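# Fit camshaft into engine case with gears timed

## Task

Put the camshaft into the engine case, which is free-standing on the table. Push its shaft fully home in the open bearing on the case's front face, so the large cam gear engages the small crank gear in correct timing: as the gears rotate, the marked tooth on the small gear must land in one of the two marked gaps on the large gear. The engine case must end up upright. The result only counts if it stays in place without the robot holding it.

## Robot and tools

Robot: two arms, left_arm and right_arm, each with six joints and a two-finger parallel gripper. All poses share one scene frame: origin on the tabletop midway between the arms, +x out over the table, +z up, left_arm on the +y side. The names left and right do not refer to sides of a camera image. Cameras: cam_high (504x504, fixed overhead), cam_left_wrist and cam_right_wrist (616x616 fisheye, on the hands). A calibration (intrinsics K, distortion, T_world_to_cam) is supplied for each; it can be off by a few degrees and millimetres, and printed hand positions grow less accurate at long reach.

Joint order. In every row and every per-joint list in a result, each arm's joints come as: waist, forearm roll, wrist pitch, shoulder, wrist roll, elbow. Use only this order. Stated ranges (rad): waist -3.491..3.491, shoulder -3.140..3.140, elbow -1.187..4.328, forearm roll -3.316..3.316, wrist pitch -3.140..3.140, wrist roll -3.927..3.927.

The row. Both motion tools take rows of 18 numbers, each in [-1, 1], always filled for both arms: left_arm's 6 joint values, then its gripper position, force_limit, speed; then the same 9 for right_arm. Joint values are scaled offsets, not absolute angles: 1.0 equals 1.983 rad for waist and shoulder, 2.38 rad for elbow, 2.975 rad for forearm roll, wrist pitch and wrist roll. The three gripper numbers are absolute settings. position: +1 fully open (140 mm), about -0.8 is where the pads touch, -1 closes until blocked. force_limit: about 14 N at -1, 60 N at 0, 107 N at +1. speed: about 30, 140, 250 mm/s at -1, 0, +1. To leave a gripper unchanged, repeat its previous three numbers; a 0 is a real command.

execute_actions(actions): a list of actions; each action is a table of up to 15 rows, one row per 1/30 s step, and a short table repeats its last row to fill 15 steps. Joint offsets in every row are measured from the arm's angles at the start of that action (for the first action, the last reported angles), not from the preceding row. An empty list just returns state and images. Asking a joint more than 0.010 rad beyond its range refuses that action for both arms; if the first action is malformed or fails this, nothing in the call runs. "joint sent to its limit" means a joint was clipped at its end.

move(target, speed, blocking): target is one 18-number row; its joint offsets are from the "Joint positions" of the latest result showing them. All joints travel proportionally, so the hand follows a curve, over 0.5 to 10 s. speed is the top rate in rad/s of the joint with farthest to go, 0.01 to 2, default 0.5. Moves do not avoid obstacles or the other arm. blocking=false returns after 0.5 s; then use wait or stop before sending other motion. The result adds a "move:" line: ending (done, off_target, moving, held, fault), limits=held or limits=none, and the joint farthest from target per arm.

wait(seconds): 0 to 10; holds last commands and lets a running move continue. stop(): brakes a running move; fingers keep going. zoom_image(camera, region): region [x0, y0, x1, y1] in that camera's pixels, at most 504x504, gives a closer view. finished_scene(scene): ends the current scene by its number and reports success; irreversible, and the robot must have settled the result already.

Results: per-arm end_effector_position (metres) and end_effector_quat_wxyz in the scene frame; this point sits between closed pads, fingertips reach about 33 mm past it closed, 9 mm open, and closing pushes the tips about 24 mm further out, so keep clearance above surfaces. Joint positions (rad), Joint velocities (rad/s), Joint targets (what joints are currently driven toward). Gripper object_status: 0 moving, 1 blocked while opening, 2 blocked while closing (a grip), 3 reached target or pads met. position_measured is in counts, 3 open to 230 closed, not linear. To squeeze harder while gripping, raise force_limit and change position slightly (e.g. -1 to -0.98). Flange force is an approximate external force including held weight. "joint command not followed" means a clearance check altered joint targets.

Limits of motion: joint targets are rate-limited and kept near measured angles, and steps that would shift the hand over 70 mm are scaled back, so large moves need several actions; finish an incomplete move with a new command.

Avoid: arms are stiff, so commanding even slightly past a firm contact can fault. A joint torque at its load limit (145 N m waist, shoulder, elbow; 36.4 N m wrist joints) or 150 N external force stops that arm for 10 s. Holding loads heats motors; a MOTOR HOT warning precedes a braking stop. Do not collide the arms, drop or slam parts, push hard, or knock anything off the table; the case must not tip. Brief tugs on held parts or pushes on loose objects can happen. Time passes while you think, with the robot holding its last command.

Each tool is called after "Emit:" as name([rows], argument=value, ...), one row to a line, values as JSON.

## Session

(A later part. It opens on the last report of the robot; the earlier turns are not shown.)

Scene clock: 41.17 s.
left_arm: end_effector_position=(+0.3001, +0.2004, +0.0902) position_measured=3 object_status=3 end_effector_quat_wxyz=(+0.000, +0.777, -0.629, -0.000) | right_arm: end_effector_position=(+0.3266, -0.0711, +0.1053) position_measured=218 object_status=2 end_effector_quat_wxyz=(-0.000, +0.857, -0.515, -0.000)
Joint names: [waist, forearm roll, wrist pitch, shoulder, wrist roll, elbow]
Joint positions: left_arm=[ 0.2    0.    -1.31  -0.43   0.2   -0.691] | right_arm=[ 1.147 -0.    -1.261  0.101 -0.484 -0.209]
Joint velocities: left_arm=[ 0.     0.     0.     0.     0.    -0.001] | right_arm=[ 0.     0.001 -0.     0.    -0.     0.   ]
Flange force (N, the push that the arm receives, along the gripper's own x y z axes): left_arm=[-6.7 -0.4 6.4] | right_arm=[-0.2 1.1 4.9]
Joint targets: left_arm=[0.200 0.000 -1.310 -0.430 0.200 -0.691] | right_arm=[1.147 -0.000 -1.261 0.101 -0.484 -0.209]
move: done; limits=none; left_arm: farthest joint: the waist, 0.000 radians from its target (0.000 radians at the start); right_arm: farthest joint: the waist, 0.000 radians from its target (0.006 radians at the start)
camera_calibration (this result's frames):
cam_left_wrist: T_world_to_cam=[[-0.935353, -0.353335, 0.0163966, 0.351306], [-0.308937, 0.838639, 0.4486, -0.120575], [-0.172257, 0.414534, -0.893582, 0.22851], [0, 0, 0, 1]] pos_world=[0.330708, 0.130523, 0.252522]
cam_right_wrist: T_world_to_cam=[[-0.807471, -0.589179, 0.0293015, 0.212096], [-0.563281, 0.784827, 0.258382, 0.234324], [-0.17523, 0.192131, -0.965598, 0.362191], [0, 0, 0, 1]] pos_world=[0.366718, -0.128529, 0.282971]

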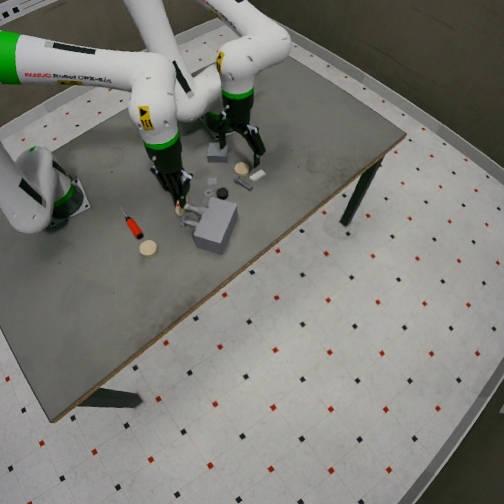

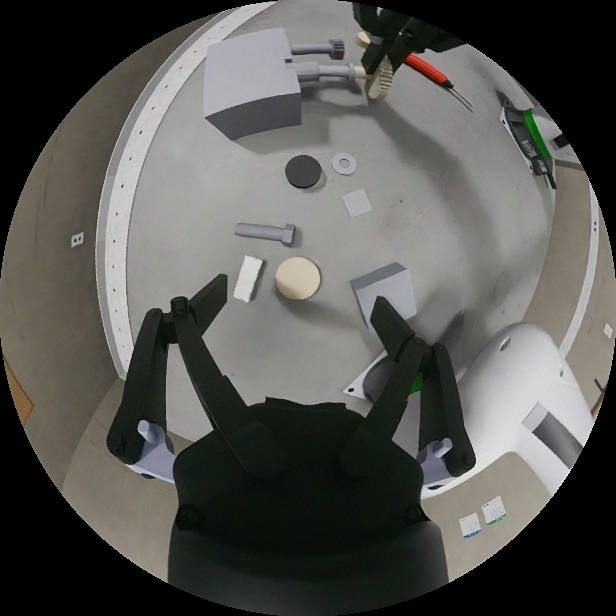

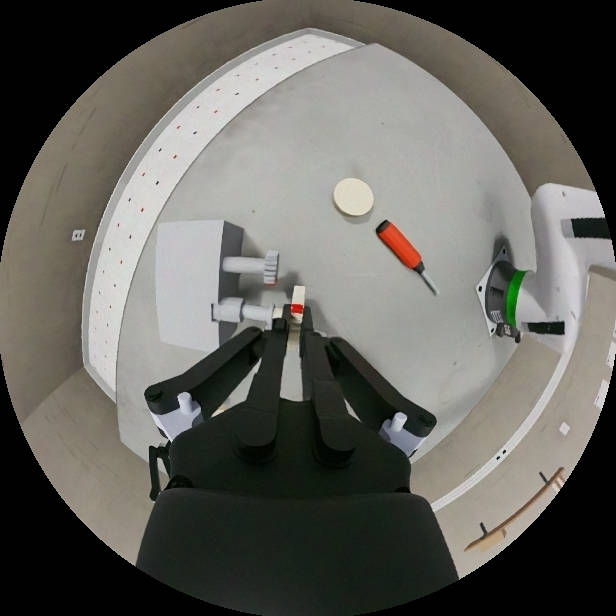

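Emit:
move(target=[0,0,0,0,0,0,1,0,0,-0.0067,0,-0.0007,0.0162,0.0045,0.0144,-1,0.6,-1], speed=0.02)

Emit:
zoom_image(camera="cam_right_wrist", region=[210,245,320,335])

Scene clock: 43.30 s.
left_arm: end_effector_position=(+0.3001, +0.2004, +0.0902) position_measured=3 object_status=3 end_effector_quat_wxyz=(+0.000, +0.777, -0.629, -0.000) | right_arm: end_effector_position=(+0.3382, -0.0649, +0.1046) position_measured=218 object_status=2 end_effector_quat_wxyz=(-0.000, +0.857, -0.515, -0.000)
Joint names: [waist, forearm roll, wrist pitch, shoulder, wrist roll, elbow]
Joint positions: left_arm=[ 0.2    0.    -1.31  -0.43   0.2   -0.691] | right_arm=[ 1.134 -0.    -1.263  0.133 -0.471 -0.175]
Joint velocities: left_arm=[ 0.001  0.     0.     0.     0.    -0.   ] | right_arm=[-0.     0.001  0.001  0.     0.    -0.   ]
Flange force (N, the push that the arm receives, along the gripper's own x y z axes): left_arm=[-9.2 1.9 6.0] | right_arm=[-2.4 7.5 -11.1]
Joint targets: left_arm=[0.200 0.000 -1.310 -0.430 0.200 -0.691] | right_arm=[1.134 -0.000 -1.263 0.133 -0.471 -0.175]
move: done; limits=none; left_arm: farthest joint: the waist, 0.000 radians from its target (0.000 radians at the start); right_arm: farthest joint: the waist, 0.000 radians from its target (0.013 radians at the start)
camera_calibration (this result's frames):
cam_left_wrist: T_world_to_cam=[[-0.935353, -0.353335, 0.0163968, 0.351306], [-0.308937, 0.838639, 0.4486, -0.120575], [-0.172257, 0.414534, -0.893582, 0.22851], [0, 0, 0, 1]] pos_world=[0.330708, 0.130523, 0.252522]
cam_right_wrist: T_world_to_cam=[[-0.807411, -0.589265, 0.0292444, 0.225097], [-0.563372, 0.784756, 0.2584, 0.236238], [-0.175216, 0.192159, -0.965595, 0.362412], [0, 0, 0, 1]] pos_world=[0.378336, -0.122388, 0.282317]

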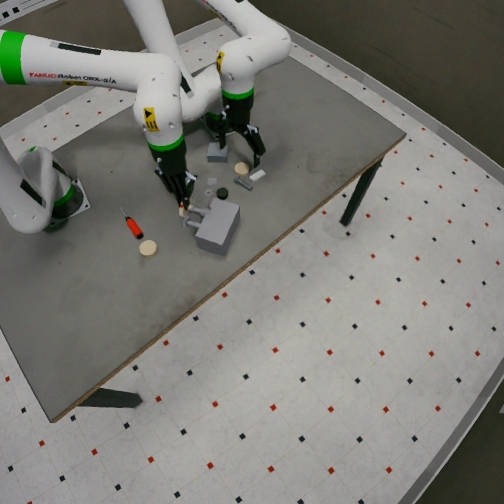

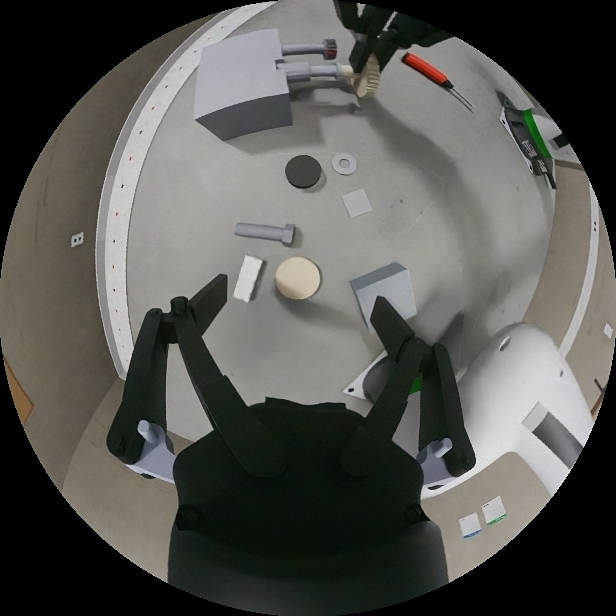

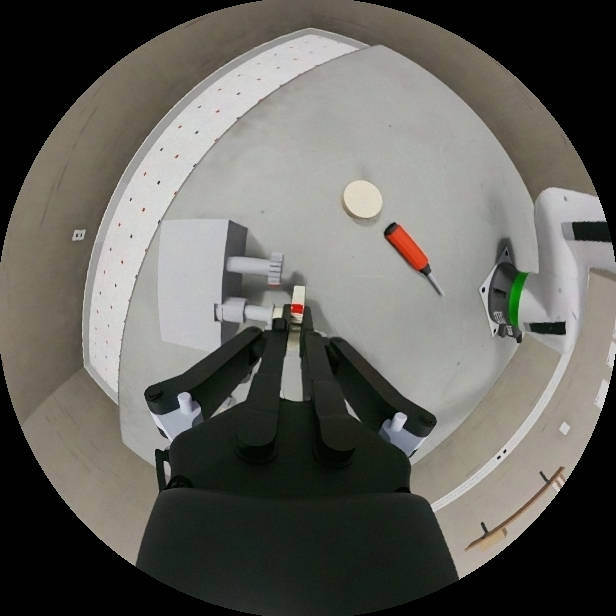

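Region (210, 245, 320, 335) of cam_right_wrist's 616x616 image, scaled by 4.582, with more detail than that image has; it fills the top 412 rows of this view, and the rest is white.

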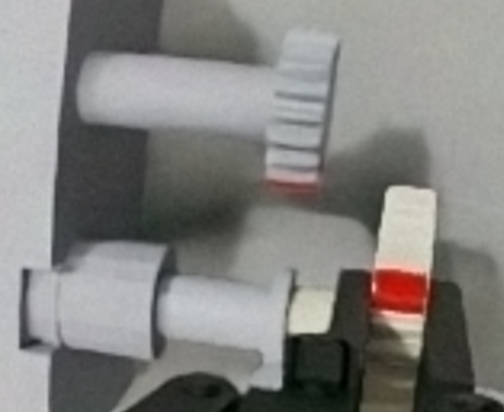

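Emit:
move(target=[0,0,0,0,0,0,1,0,0,0,0,-0.0017,-0.0008,0,0.0014,-0.6,0.6,0], speed=0.01)

Emit:
move(target=[0,0,0,0,0,0,1,0,0,-0.0056,0,-0.0013,0.0134,0.0037,0.0128,-0.6,0.6,0], speed=0.02)

Emit:
zoom_image(camera="cam_right_wrist", region=[210,245,320,335])

Scene clock: 44.27 s.
left_arm: end_effector_position=(+0.3001, +0.2004, +0.0902) position_measured=3 object_status=3 end_effector_quat_wxyz=(+0.000, +0.777, -0.629, -0.000) | right_arm: end_effector_position=(+0.3382, -0.0650, +0.1067) position_measured=205 object_status=3 end_effector_quat_wxyz=(-0.000, +0.857, -0.515, -0.000)
Joint names: [waist, forearm roll, wrist pitch, shoulder, wrist roll, elbow]
Joint positions: left_arm=[ 0.2    0.    -1.31  -0.43   0.2   -0.691] | right_arm=[ 1.133 -0.    -1.268  0.131 -0.471 -0.171]
Joint velocities: left_arm=[-0.    -0.    -0.     0.     0.     0.002] | right_arm=[-0.    -0.002  0.001  0.     0.001 -0.   ]
Flange force (N, the push that the arm receives, along the gripper's own x y z axes): left_arm=[-10.2 1.7 4.4] | right_arm=[1.2 -2.6 -3.1]
Joint targets: left_arm=[0.200 0.000 -1.310 -0.430 0.200 -0.691] | right_arm=[1.134 -0.000 -1.268 0.131 -0.471 -0.171]
move: done; limits=none; left_arm: farthest joint: the waist, 0.000 radians from its target (0.000 radians at the start); right_arm: farthest joint: the waist, 0.001 radians from its target (0.000 radians at the start)
camera_calibration (this result's frames):
cam_left_wrist: T_world_to_cam=[[-0.935353, -0.353335, 0.0163969, 0.351306], [-0.308937, 0.838639, 0.4486, -0.120575], [-0.172257, 0.414534, -0.893582, 0.22851], [0, 0, 0, 1]] pos_world=[0.330708, 0.130523, 0.252522]
cam_right_wrist: T_world_to_cam=[[-0.807448, -0.589207, 0.0293792, 0.224983], [-0.563298, 0.784824, 0.258356, 0.23573], [-0.175283, 0.192059, -0.965603, 0.36447], [0, 0, 0, 1]] pos_world=[0.378334, -0.122445, 0.284421]

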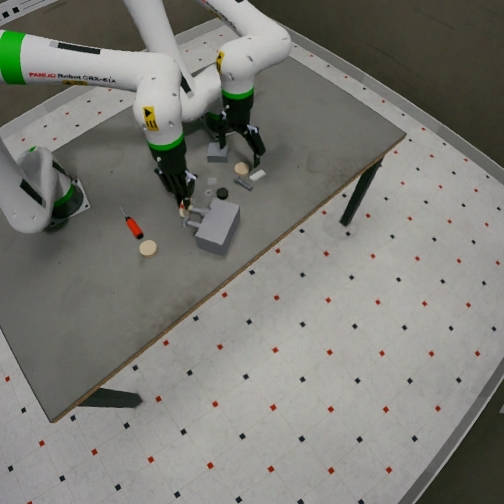

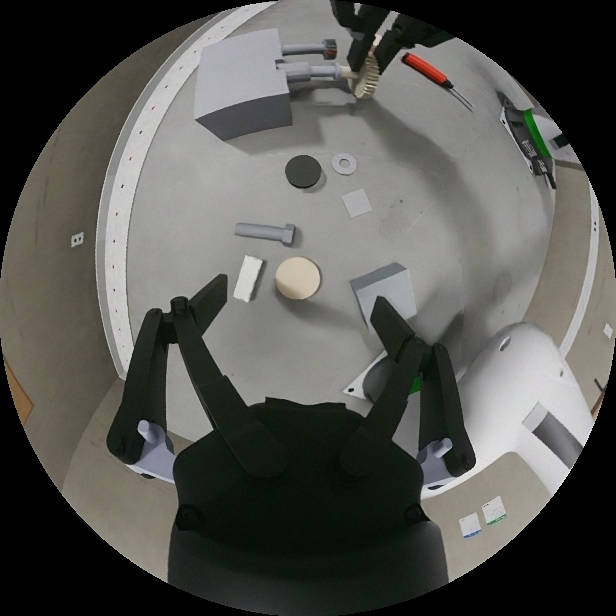

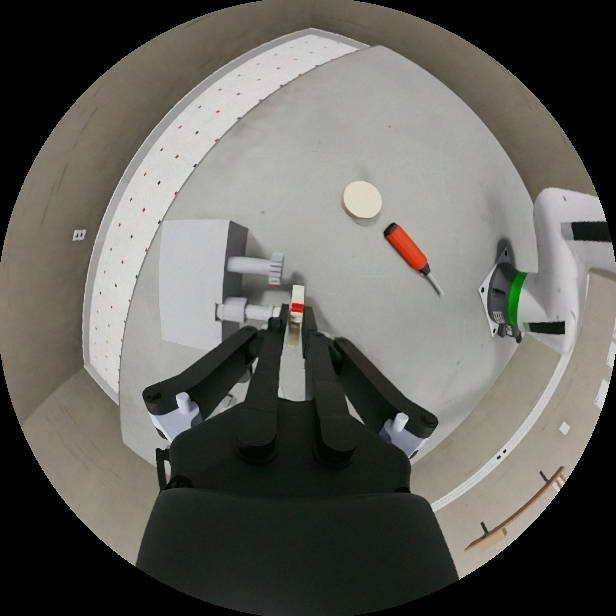

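Scene clock: 46.00 s.
left_arm: end_effector_position=(+0.3001, +0.2004, +0.0902) position_measured=3 object_status=3 end_effector_quat_wxyz=(+0.000, +0.777, -0.629, -0.000) | right_arm: end_effector_position=(+0.3481, -0.0600, +0.1068) position_measured=205 object_status=3 end_effector_quat_wxyz=(-0.000, +0.857, -0.515, -0.000)
Joint names: [waist, forearm roll, wrist pitch, shoulder, wrist roll, elbow]
Joint positions: left_arm=[ 0.2    0.    -1.31  -0.43   0.2   -0.691] | right_arm=[ 1.122 -0.    -1.272  0.158 -0.46  -0.141]
Joint velocities: left_arm=[ 0.    -0.    -0.    -0.     0.     0.001] | right_arm=[-0.    -0.     0.001  0.    -0.001  0.   ]
Flange force (N, the push that the arm receives, along the gripper's own x y z axes): left_arm=[-11.1 2.4 8.1] | right_arm=[2.6 4.8 -5.9]
Joint targets: left_arm=[0.200 0.000 -1.310 -0.430 0.200 -0.691] | right_arm=[1.122 -0.000 -1.272 0.158 -0.460 -0.141]
move: done; limits=none; left_arm: farthest joint: the waist, 0.000 radians from its target (0.000 radians at the start); right_arm: farthest joint: the waist, 0.000 radians from its target (0.012 radians at the start)
camera_calibration (this result's frames):
cam_left_wrist: T_world_to_cam=[[-0.935353, -0.353336, 0.0163968, 0.351306], [-0.308937, 0.838639, 0.4486, -0.120575], [-0.172257, 0.414534, -0.893582, 0.22851], [0, 0, 0, 1]] pos_world=[0.330708, 0.130523, 0.252522]
cam_right_wrist: T_world_to_cam=[[-0.807504, -0.589133, 0.0293079, 0.236018], [-0.563237, 0.784863, 0.25837, 0.23736], [-0.175217, 0.192128, -0.965601, 0.365257], [0, 0, 0, 1]] pos_world=[0.388275, -0.117425, 0.284448]

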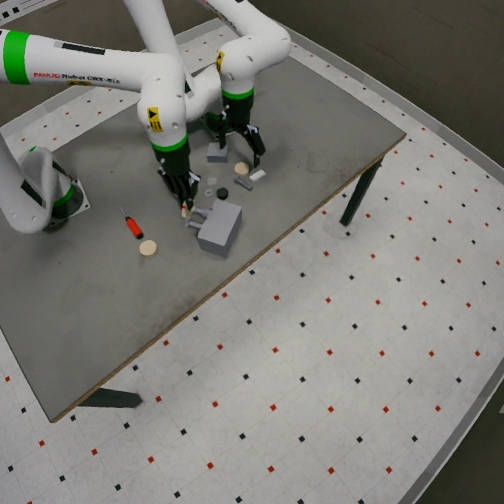

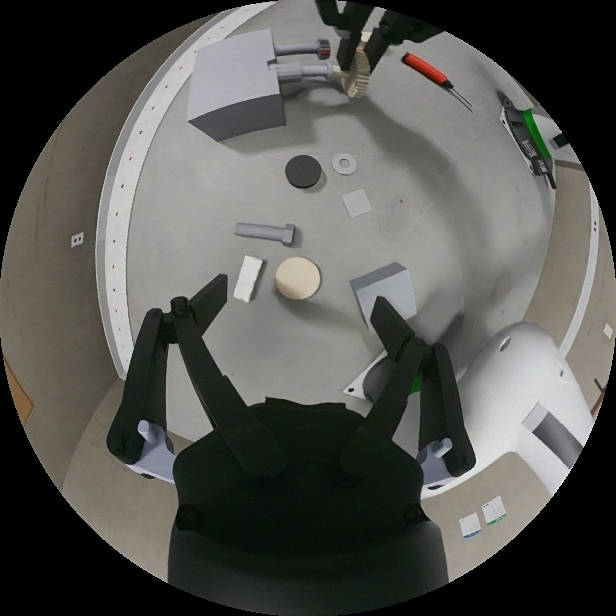

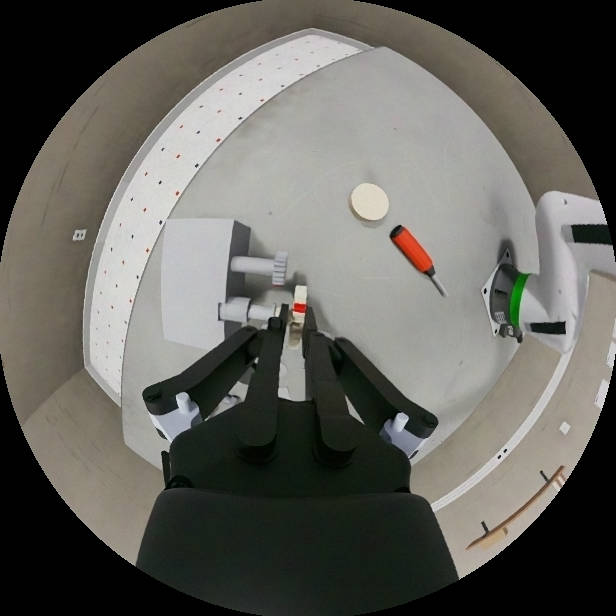

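Region (210, 245, 320, 335) of cam_right_wrist's 616x616 image, scaled by 4.582, with more detail than that image has; it fills the top 412 rows of this view, and the rest is white.

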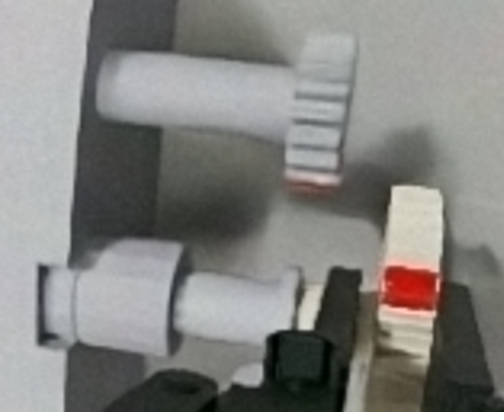

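Emit:
move(target=[-0.1957,0,-0.04,0.3646,0.7341,0.3536,0,0,0,0.001,0,-0.027,-0.0156,0,0.0208,-0.6,0.6,0], speed=0.7)

Scene clock: 49.87 s.
left_arm: end_effector_position=(+0.5118, +0.0065, +0.1599) position_measured=129 object_status=3 end_effector_quat_wxyz=(-0.000, +0.976, +0.216, -0.001) | right_arm: end_effector_position=(+0.3454, -0.0622, +0.1420) position_measured=205 object_status=3 end_effector_quat_wxyz=(-0.000, +0.858, -0.514, -0.000)
Joint names: [waist, forearm roll, wrist pitch, shoulder, wrist roll, elbow]
Joint positions: left_arm=[-0.188  0.    -1.429  0.293  2.384  0.151] | right_arm=[ 1.124 -0.    -1.352  0.127 -0.46  -0.091]
Joint velocities: left_arm=[-0.001  0.    -0.     0.     0.     0.001] | right_arm=[-0.     0.001 -0.001  0.     0.    -0.   ]
Flange force (N, the push that the arm receives, along the gripper's own x y z axes): left_arm=[0.8 -6.8 5.8] | right_arm=[-1.4 -3.4 -2.6]
Joint targets: left_arm=[-0.188 0.000 -1.429 0.293 2.384 0.151] | right_arm=[1.124 -0.000 -1.352 0.127 -0.460 -0.091]
move: done; limits=none; left_arm: farthest joint: the waist, 0.000 radians from its target (0.388 radians at the start); right_arm: farthest joint: the waist, 0.000 radians from its target (0.002 radians at the start)
camera_calibration (this result's frames):
cam_left_wrist: T_world_to_cam=[[0.553101, -0.83298, 0.0149461, -0.27877], [-0.747961, -0.488587, 0.449263, 0.309423], [-0.366925, -0.259667, -0.893274, 0.511613], [0, 0, 0, 1]] pos_world=[0.573348, 0.0518191, 0.322165]
cam_right_wrist: T_world_to_cam=[[-0.806314, -0.590766, 0.0291991, 0.230956], [-0.564837, 0.783697, 0.258414, 0.228932], [-0.175546, 0.191871, -0.965593, 0.399318], [0, 0, 0, 1]] pos_world=[0.38563, -0.119589, 0.319675]

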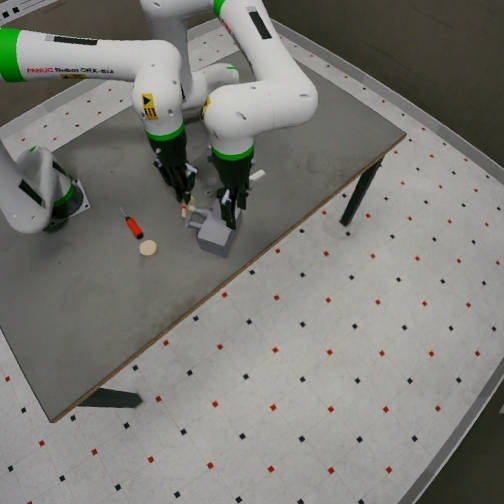

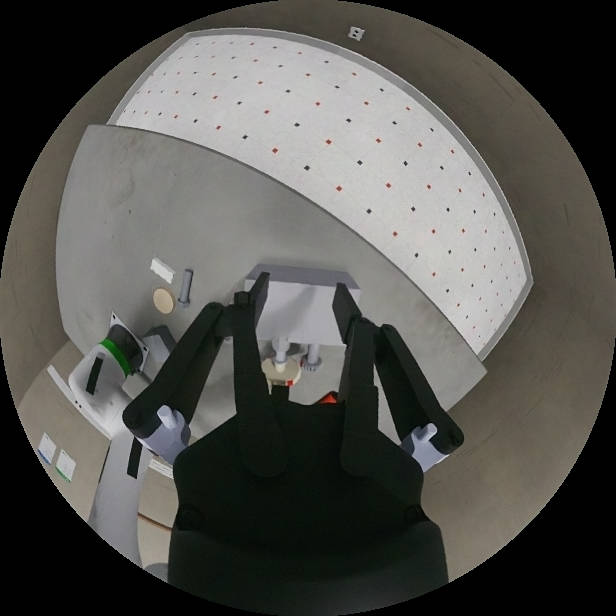

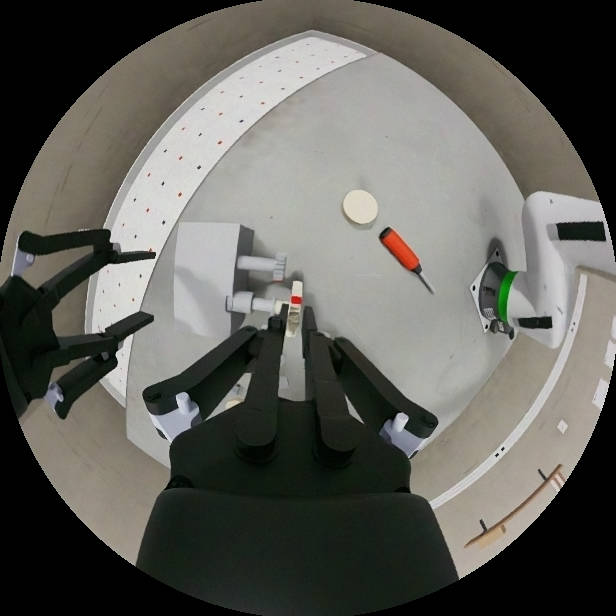

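Emit:
move(target=[0.0034,0,0.0665,0.0296,0,-0.0585,0,0,0,0.0094,0,0.0083,0.0068,-0.0063,-0.0047,-1,0,1], speed=0.1)

Emit:
zoom_image(camera="cam_left_wrist", region=[240,310,360,420])

Scene clock: 52.53 s.
left_arm: end_effector_position=(+0.5163, +0.0087, +0.0698) position_measured=129 object_status=3 end_effector_quat_wxyz=(-0.000, +0.976, +0.219, -0.001) | right_arm: end_effector_position=(+0.3413, -0.0527, +0.1309) position_measured=233 object_status=3 end_effector_quat_wxyz=(-0.000, +0.858, -0.514, -0.000)
Joint names: [waist, forearm roll, wrist pitch, shoulder, wrist roll, elbow]
Joint positions: left_arm=[-0.182  0.    -1.231  0.352  2.384  0.011] | right_arm=[ 1.143 -0.    -1.328  0.14  -0.479 -0.103]
Joint velocities: left_arm=[ 0.002 -0.    -0.    -0.001 -0.    -0.001] | right_arm=[ 0.    -0.001  0.     0.     0.     0.   ]
Flange force (N, the push that the arm receives, along the gripper's own x y z axes): left_arm=[-0.5 -7.2 5.2] | right_arm=[0.2 -1.6 -2.6]
Joint targets: left_arm=[-0.182 0.000 -1.231 0.352 2.384 0.011] | right_arm=[1.143 -0.000 -1.328 0.140 -0.479 -0.103]
move: done; limits=none; left_arm: farthest joint: the waist, 0.000 radians from its target (0.007 radians at the start); right_arm: farthest joint: the waist, 0.000 radians from its target (0.018 radians at the start)
camera_calibration (this result's frames):
cam_left_wrist: T_world_to_cam=[[0.558737, -0.829212, 0.0148493, -0.280993], [-0.744586, -0.493668, 0.449315, 0.352628], [-0.365247, -0.262105, -0.89325, 0.432453], [0, 0, 0, 1]] pos_world=[0.577515, 0.0544261, 0.23202]
cam_right_wrist: T_world_to_cam=[[-0.80638, -0.590678, 0.0291866, 0.233648], [-0.564753, 0.783757, 0.258414, 0.221975], [-0.175515, 0.191897, -0.965593, 0.386079], [0, 0, 0, 1]] pos_world=[0.381533, -0.110051, 0.308614]

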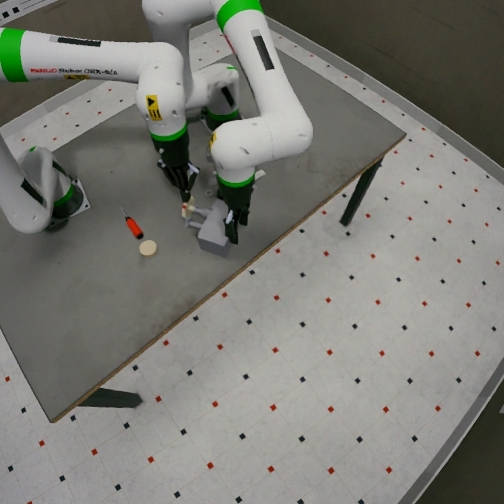

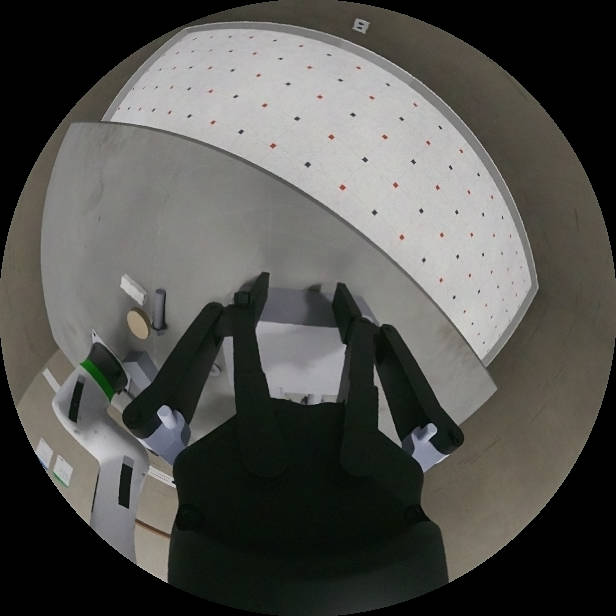

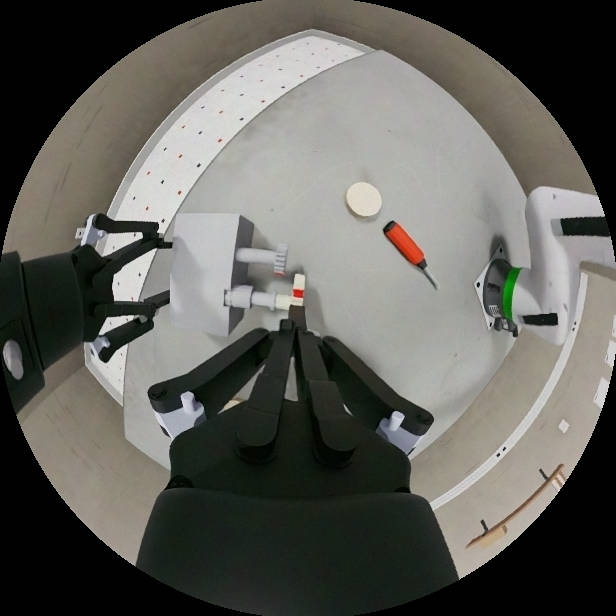

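Region (240, 310, 360, 420) of cam_left_wrist's 616x616 image, scaled by 4.200, with more detail than that image has; it fills the top 462 rows of this view, and the rest is white.

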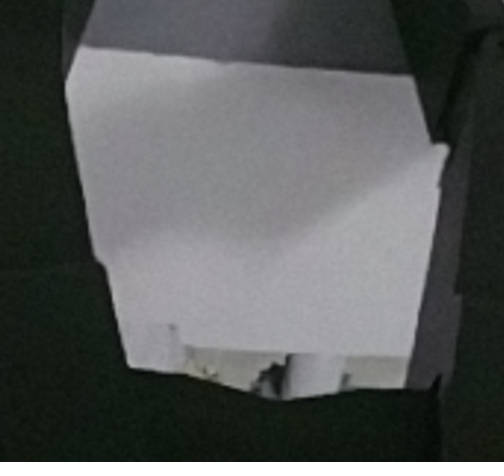

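Emit:
move(target=[0,0,-0.045,-0.019,0,0.0405,0,0,0,0,0,0.0031,0.0015,0,-0.0026,-1,0,1], speed=0.1)

Emit:
zoom_image(camera="cam_left_wrist", region=[250,340,340,410])

Scene clock: 54.30 s.
left_arm: end_effector_position=(+0.5172, +0.0083, +0.1303) position_measured=129 object_status=3 end_effector_quat_wxyz=(-0.000, +0.976, +0.219, -0.000) | right_arm: end_effector_position=(+0.3414, -0.0524, +0.1269) position_measured=233 object_status=3 end_effector_quat_wxyz=(-0.000, +0.858, -0.514, -0.000)
Joint names: [waist, forearm roll, wrist pitch, shoulder, wrist roll, elbow]
Joint positions: left_arm=[-0.182  0.    -1.365  0.314  2.384  0.108] | right_arm=[ 1.143 -0.    -1.318  0.143 -0.479 -0.109]
Joint velocities: left_arm=[-0.     0.     0.001 -0.001 -0.001 -0.002] | right_arm=[-0.    -0.    -0.003 -0.    -0.    -0.   ]
Flange force (N, the push that the arm receives, along the gripper's own x y z axes): left_arm=[-2.1 -7.5 4.1] | right_arm=[0.1 5.1 -20.9]
Joint targets: left_arm=[-0.182 0.000 -1.365 0.314 2.384 0.108] | right_arm=[1.143 -0.000 -1.318 0.143 -0.479 -0.109]
move: done; limits=none; left_arm: farthest joint: the waist, 0.000 radians from its target (0.000 radians at the start); right_arm: farthest joint: the wrist pitch, 0.001 radians from its target (0.009 radians at the start)
camera_calibration (this result's frames):
cam_left_wrist: T_world_to_cam=[[0.558718, -0.829221, 0.0150336, -0.282749], [-0.744686, -0.493616, 0.449206, 0.326025], [-0.36507, -0.262175, -0.893302, 0.486688], [0, 0, 0, 1]] pos_world=[0.578438, 0.0540668, 0.292558]
cam_right_wrist: T_world_to_cam=[[-0.806375, -0.59069, 0.0290751, 0.23405], [-0.56478, 0.783726, 0.258452, 0.222909], [-0.175452, 0.191988, -0.965586, 0.382174], [0, 0, 0, 1]] pos_world=[0.38168, -0.109822, 0.304606]

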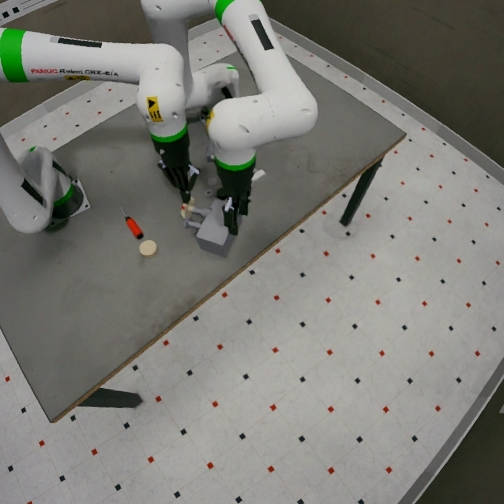

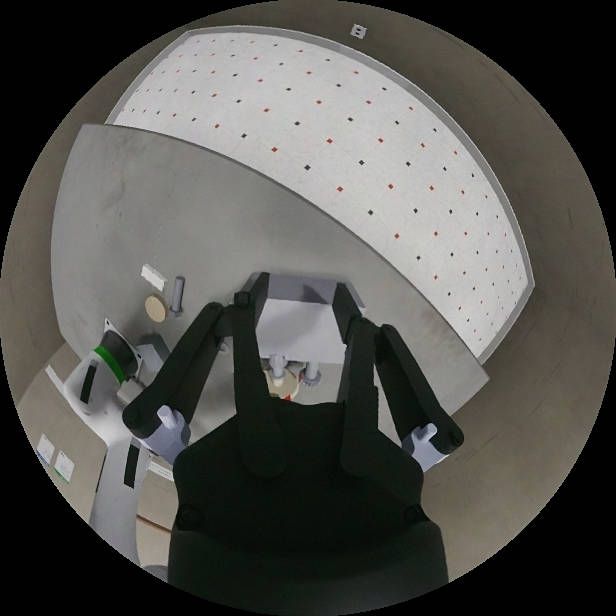

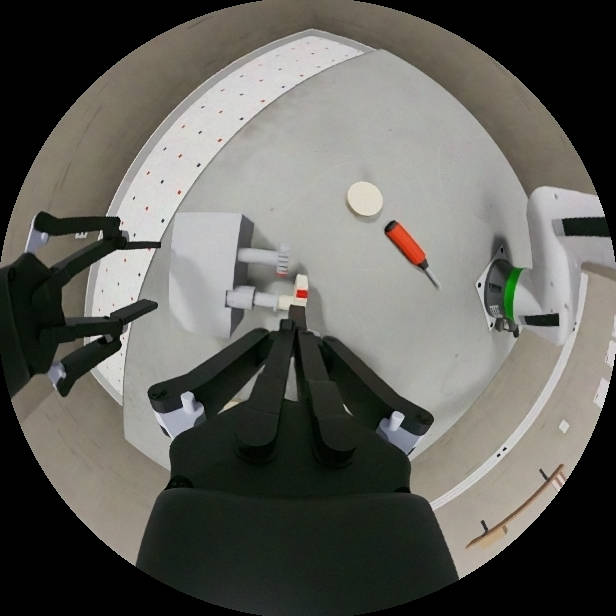

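Region (250, 340, 340, 410) of cam_left_wrist's 616x616 image, scaled by 5.600, with more detail than that image has.

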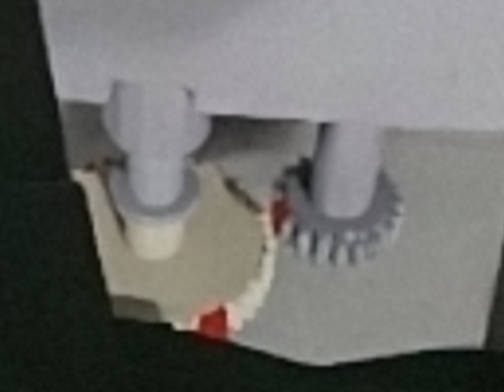

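Emit:
move(target=[0,0,0,0,0,0,0,0,0,-0.0189,0,-0.0008,-0.0063,0.0126,-0.0043,-1,0,1], speed=0.02)

Emit:
zoom_image(camera="cam_left_wrist", region=[250,340,340,410])

Scene clock: 56.57 s.
left_arm: end_effector_position=(+0.5172, +0.0083, +0.1303) position_measured=129 object_status=3 end_effector_quat_wxyz=(-0.000, +0.976, +0.219, -0.000) | right_arm: end_effector_position=(+0.3502, -0.0706, +0.1286) position_measured=233 object_status=3 end_effector_quat_wxyz=(-0.000, +0.858, -0.514, -0.000)
Joint names: [waist, forearm roll, wrist pitch, shoulder, wrist roll, elbow]
Joint positions: left_arm=[-0.182  0.    -1.365  0.314  2.384  0.108] | right_arm=[ 1.106 -0.    -1.321  0.131 -0.441 -0.119]
Joint velocities: left_arm=[ 0.001 -0.     0.001 -0.    -0.     0.   ] | right_arm=[-0.     0.002 -0.    -0.    -0.    -0.   ]
Flange force (N, the push that the arm receives, along the gripper's own x y z axes): left_arm=[2.9 -0.8 4.7] | right_arm=[-3.9 -1.0 -11.2]
Joint targets: left_arm=[-0.182 0.000 -1.365 0.314 2.384 0.108] | right_arm=[1.106 -0.000 -1.321 0.131 -0.441 -0.119]
move: done; limits=none; left_arm: farthest joint: the waist, 0.000 radians from its target (0.000 radians at the start); right_arm: farthest joint: the waist, 0.000 radians from its target (0.037 radians at the start)
camera_calibration (this result's frames):
cam_left_wrist: T_world_to_cam=[[0.558718, -0.829221, 0.0150406, -0.282753], [-0.74469, -0.493614, 0.449202, 0.326027], [-0.365063, -0.262178, -0.893304, 0.48669], [0, 0, 0, 1]] pos_world=[0.578441, 0.0540658, 0.292563]
cam_right_wrist: T_world_to_cam=[[-0.806369, -0.590693, 0.0291702, 0.230299], [-0.564772, 0.783745, 0.25841, 0.241716], [-0.175503, 0.191899, -0.965595, 0.388808], [0, 0, 0, 1]] pos_world=[0.390457, -0.12802, 0.306251]

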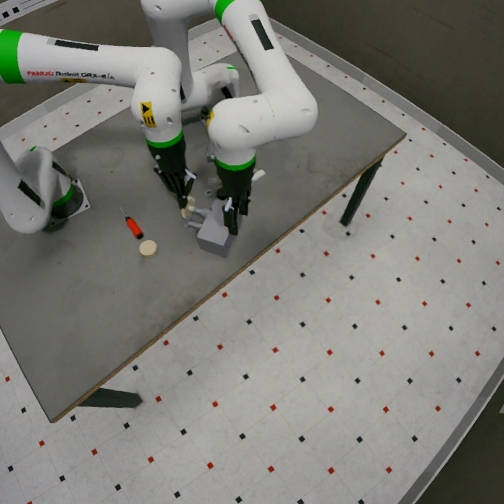

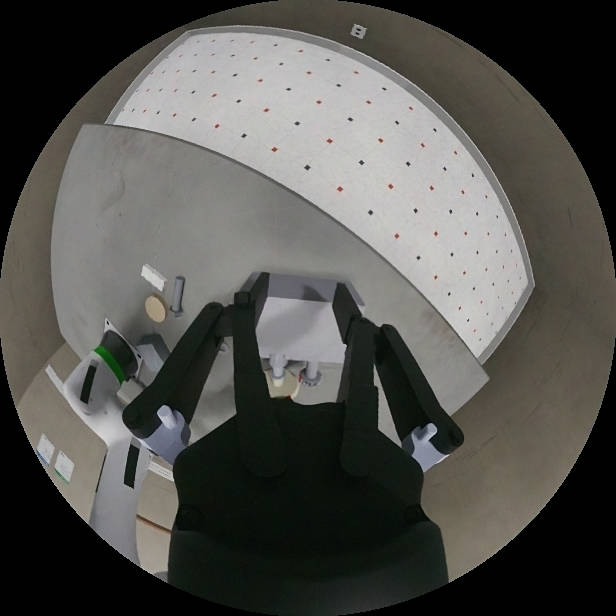

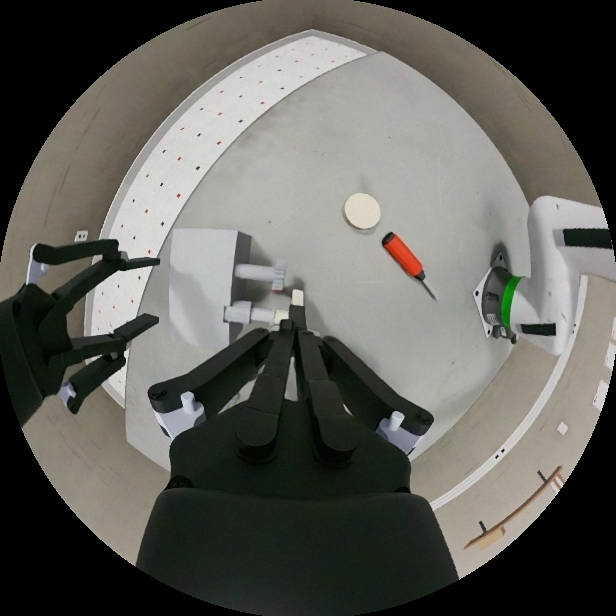

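Region (250, 340, 340, 410) of cam_left_wrist's 616x616 image, scaled by 5.600, with more detail than that image has.

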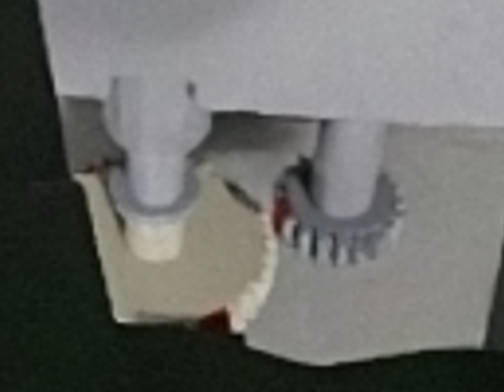

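Emit:
move(target=[0,0,0,0,0,0,0,0,0,-0.0163,0,0.0007,-0.0089,0.0108,-0.0084,-1,0,1], speed=0.03)

Emit:
move(target=[0,0,0,0,0,0,0,0,0,0,0,0.004,0.0019,0,-0.0034,-1,0,1], speed=0.02)

Emit:
zoom_image(camera="cam_left_wrist", region=[250,340,340,410])

Scene clock: 58.37 s.
left_arm: end_effector_position=(+0.5172, +0.0083, +0.1303) position_measured=129 object_status=3 end_effector_quat_wxyz=(-0.000, +0.976, +0.219, -0.000) | right_arm: end_effector_position=(+0.3550, -0.0891, +0.1285) position_measured=233 object_status=3 end_effector_quat_wxyz=(-0.000, +0.858, -0.514, -0.000)
Joint names: [waist, forearm roll, wrist pitch, shoulder, wrist roll, elbow]
Joint positions: left_arm=[-0.182  0.    -1.365  0.314  2.384  0.108] | right_arm=[ 1.073 -0.    -1.319  0.113 -0.409 -0.139]
Joint velocities: left_arm=[-0.001 -0.001  0.001 -0.001  0.     0.001] | right_arm=[-0.001 -0.002 -0.001 -0.     0.    -0.   ]
Flange force (N, the push that the arm receives, along the gripper's own x y z axes): left_arm=[-1.8 -6.2 7.5] | right_arm=[1.8 -2.3 -1.5]
Joint targets: left_arm=[-0.182 0.000 -1.365 0.314 2.384 0.108] | right_arm=[1.073 -0.000 -1.319 0.113 -0.409 -0.139]
move: done; limits=none; left_arm: farthest joint: the waist, 0.000 radians from its target (0.000 radians at the start); right_arm: farthest joint: the waist, 0.000 radians from its target (0.032 radians at the start)
camera_calibration (this result's frames):
cam_left_wrist: T_world_to_cam=[[0.558718, -0.829221, 0.0150406, -0.282753], [-0.74469, -0.493614, 0.449202, 0.326027], [-0.365063, -0.262178, -0.893304, 0.48669], [0, 0, 0, 1]] pos_world=[0.578441, 0.0540658, 0.292563]
cam_right_wrist: T_world_to_cam=[[-0.806477, -0.590534, 0.0294022, 0.223308], [-0.564585, 0.783903, 0.258341, 0.258901], [-0.175608, 0.191746, -0.965606, 0.393134], [0, 0, 0, 1]] pos_world=[0.395302, -0.146465, 0.306162]

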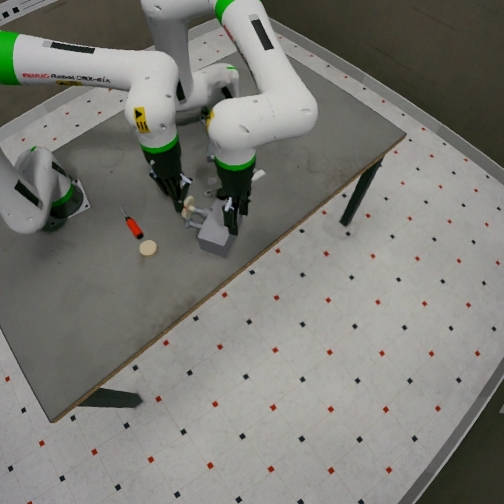

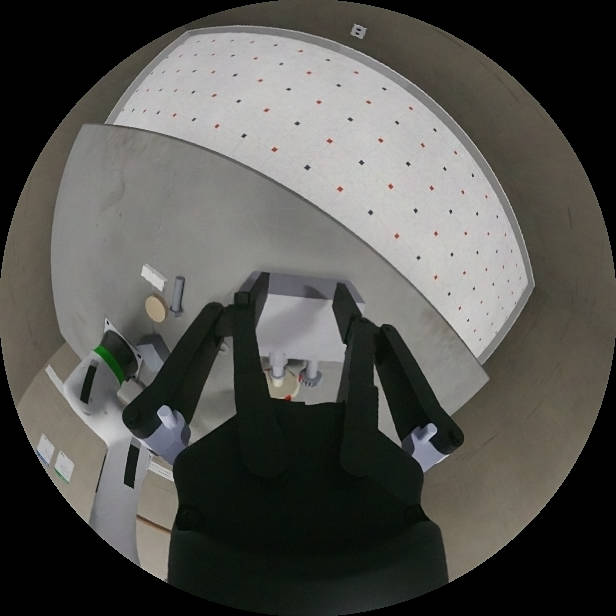

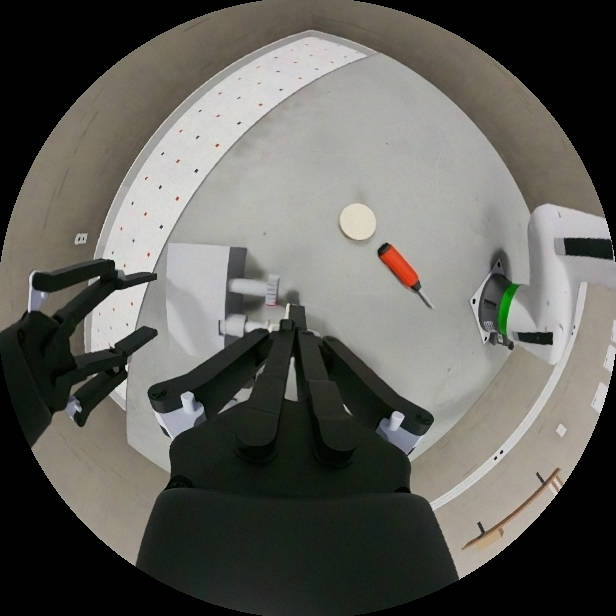

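Scene clock: 59.17 s.
left_arm: end_effector_position=(+0.5172, +0.0083, +0.1303) position_measured=129 object_status=3 end_effector_quat_wxyz=(-0.000, +0.976, +0.219, -0.000) | right_arm: end_effector_position=(+0.3552, -0.0889, +0.1234) position_measured=233 object_status=3 end_effector_quat_wxyz=(-0.000, +0.858, -0.514, -0.000)
Joint names: [waist, forearm roll, wrist pitch, shoulder, wrist roll, elbow]
Joint positions: left_arm=[-0.182  0.    -1.365  0.314  2.384  0.108] | right_arm=[ 1.073 -0.    -1.307  0.117 -0.409 -0.147]
Joint velocities: left_arm=[ 0.001  0.    -0.    -0.001  0.     0.   ] | right_arm=[-0.001  0.001 -0.002 -0.    -0.    -0.   ]
Flange force (N, the push that the arm receives, along the gripper's own x y z axes): left_arm=[0.8 -4.1 4.7] | right_arm=[0.1 -1.2 -1.9]
Joint targets: left_arm=[-0.182 0.000 -1.365 0.314 2.384 0.108] | right_arm=[1.073 -0.000 -1.307 0.117 -0.409 -0.147]
move: done; limits=none; left_arm: farthest joint: the waist, 0.000 radians from its target (0.000 radians at the start); right_arm: farthest joint: the waist, 0.000 radians from its target (0.000 radians at the start)
camera_calibration (this result's frames):
cam_left_wrist: T_world_to_cam=[[0.558718, -0.829221, 0.0150407, -0.282753], [-0.74469, -0.493614, 0.449202, 0.326027], [-0.365063, -0.262178, -0.893304, 0.48669], [0, 0, 0, 1]] pos_world=[0.578441, 0.0540657, 0.292563]
cam_right_wrist: T_world_to_cam=[[-0.806483, -0.590528, 0.0293584, 0.223704], [-0.564584, 0.783897, 0.25836, 0.26015], [-0.175583, 0.191788, -0.965602, 0.388188], [0, 0, 0, 1]] pos_world=[0.39545, -0.146278, 0.301055]

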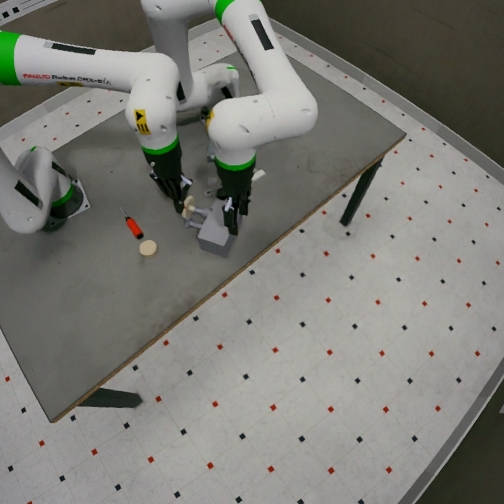

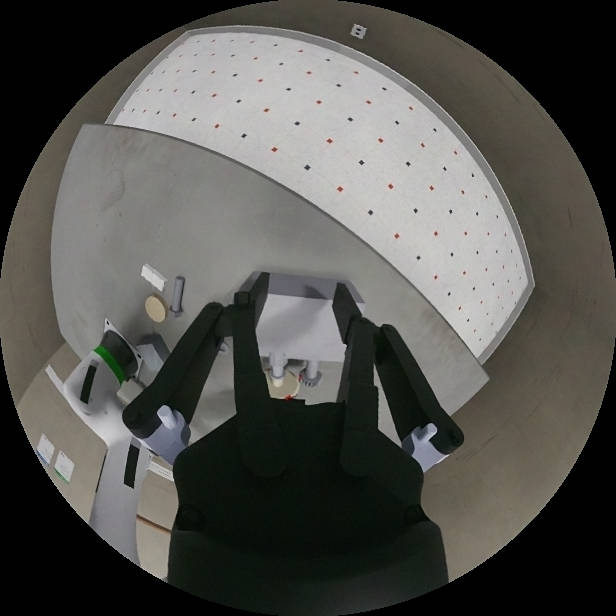

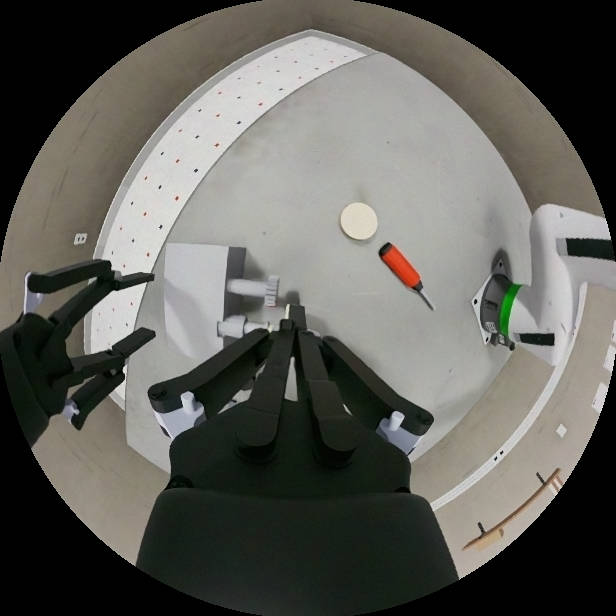

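Region (250, 340, 340, 410) of cam_left_wrist's 616x616 image, scaled by 5.600, with more detail than that image has.

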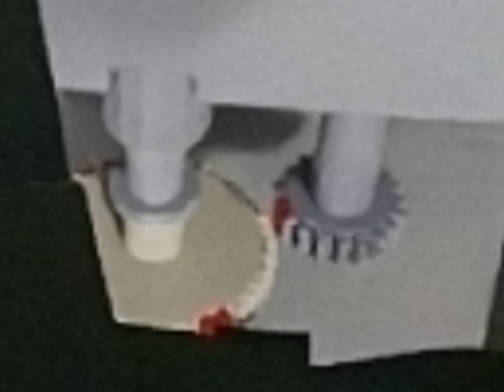

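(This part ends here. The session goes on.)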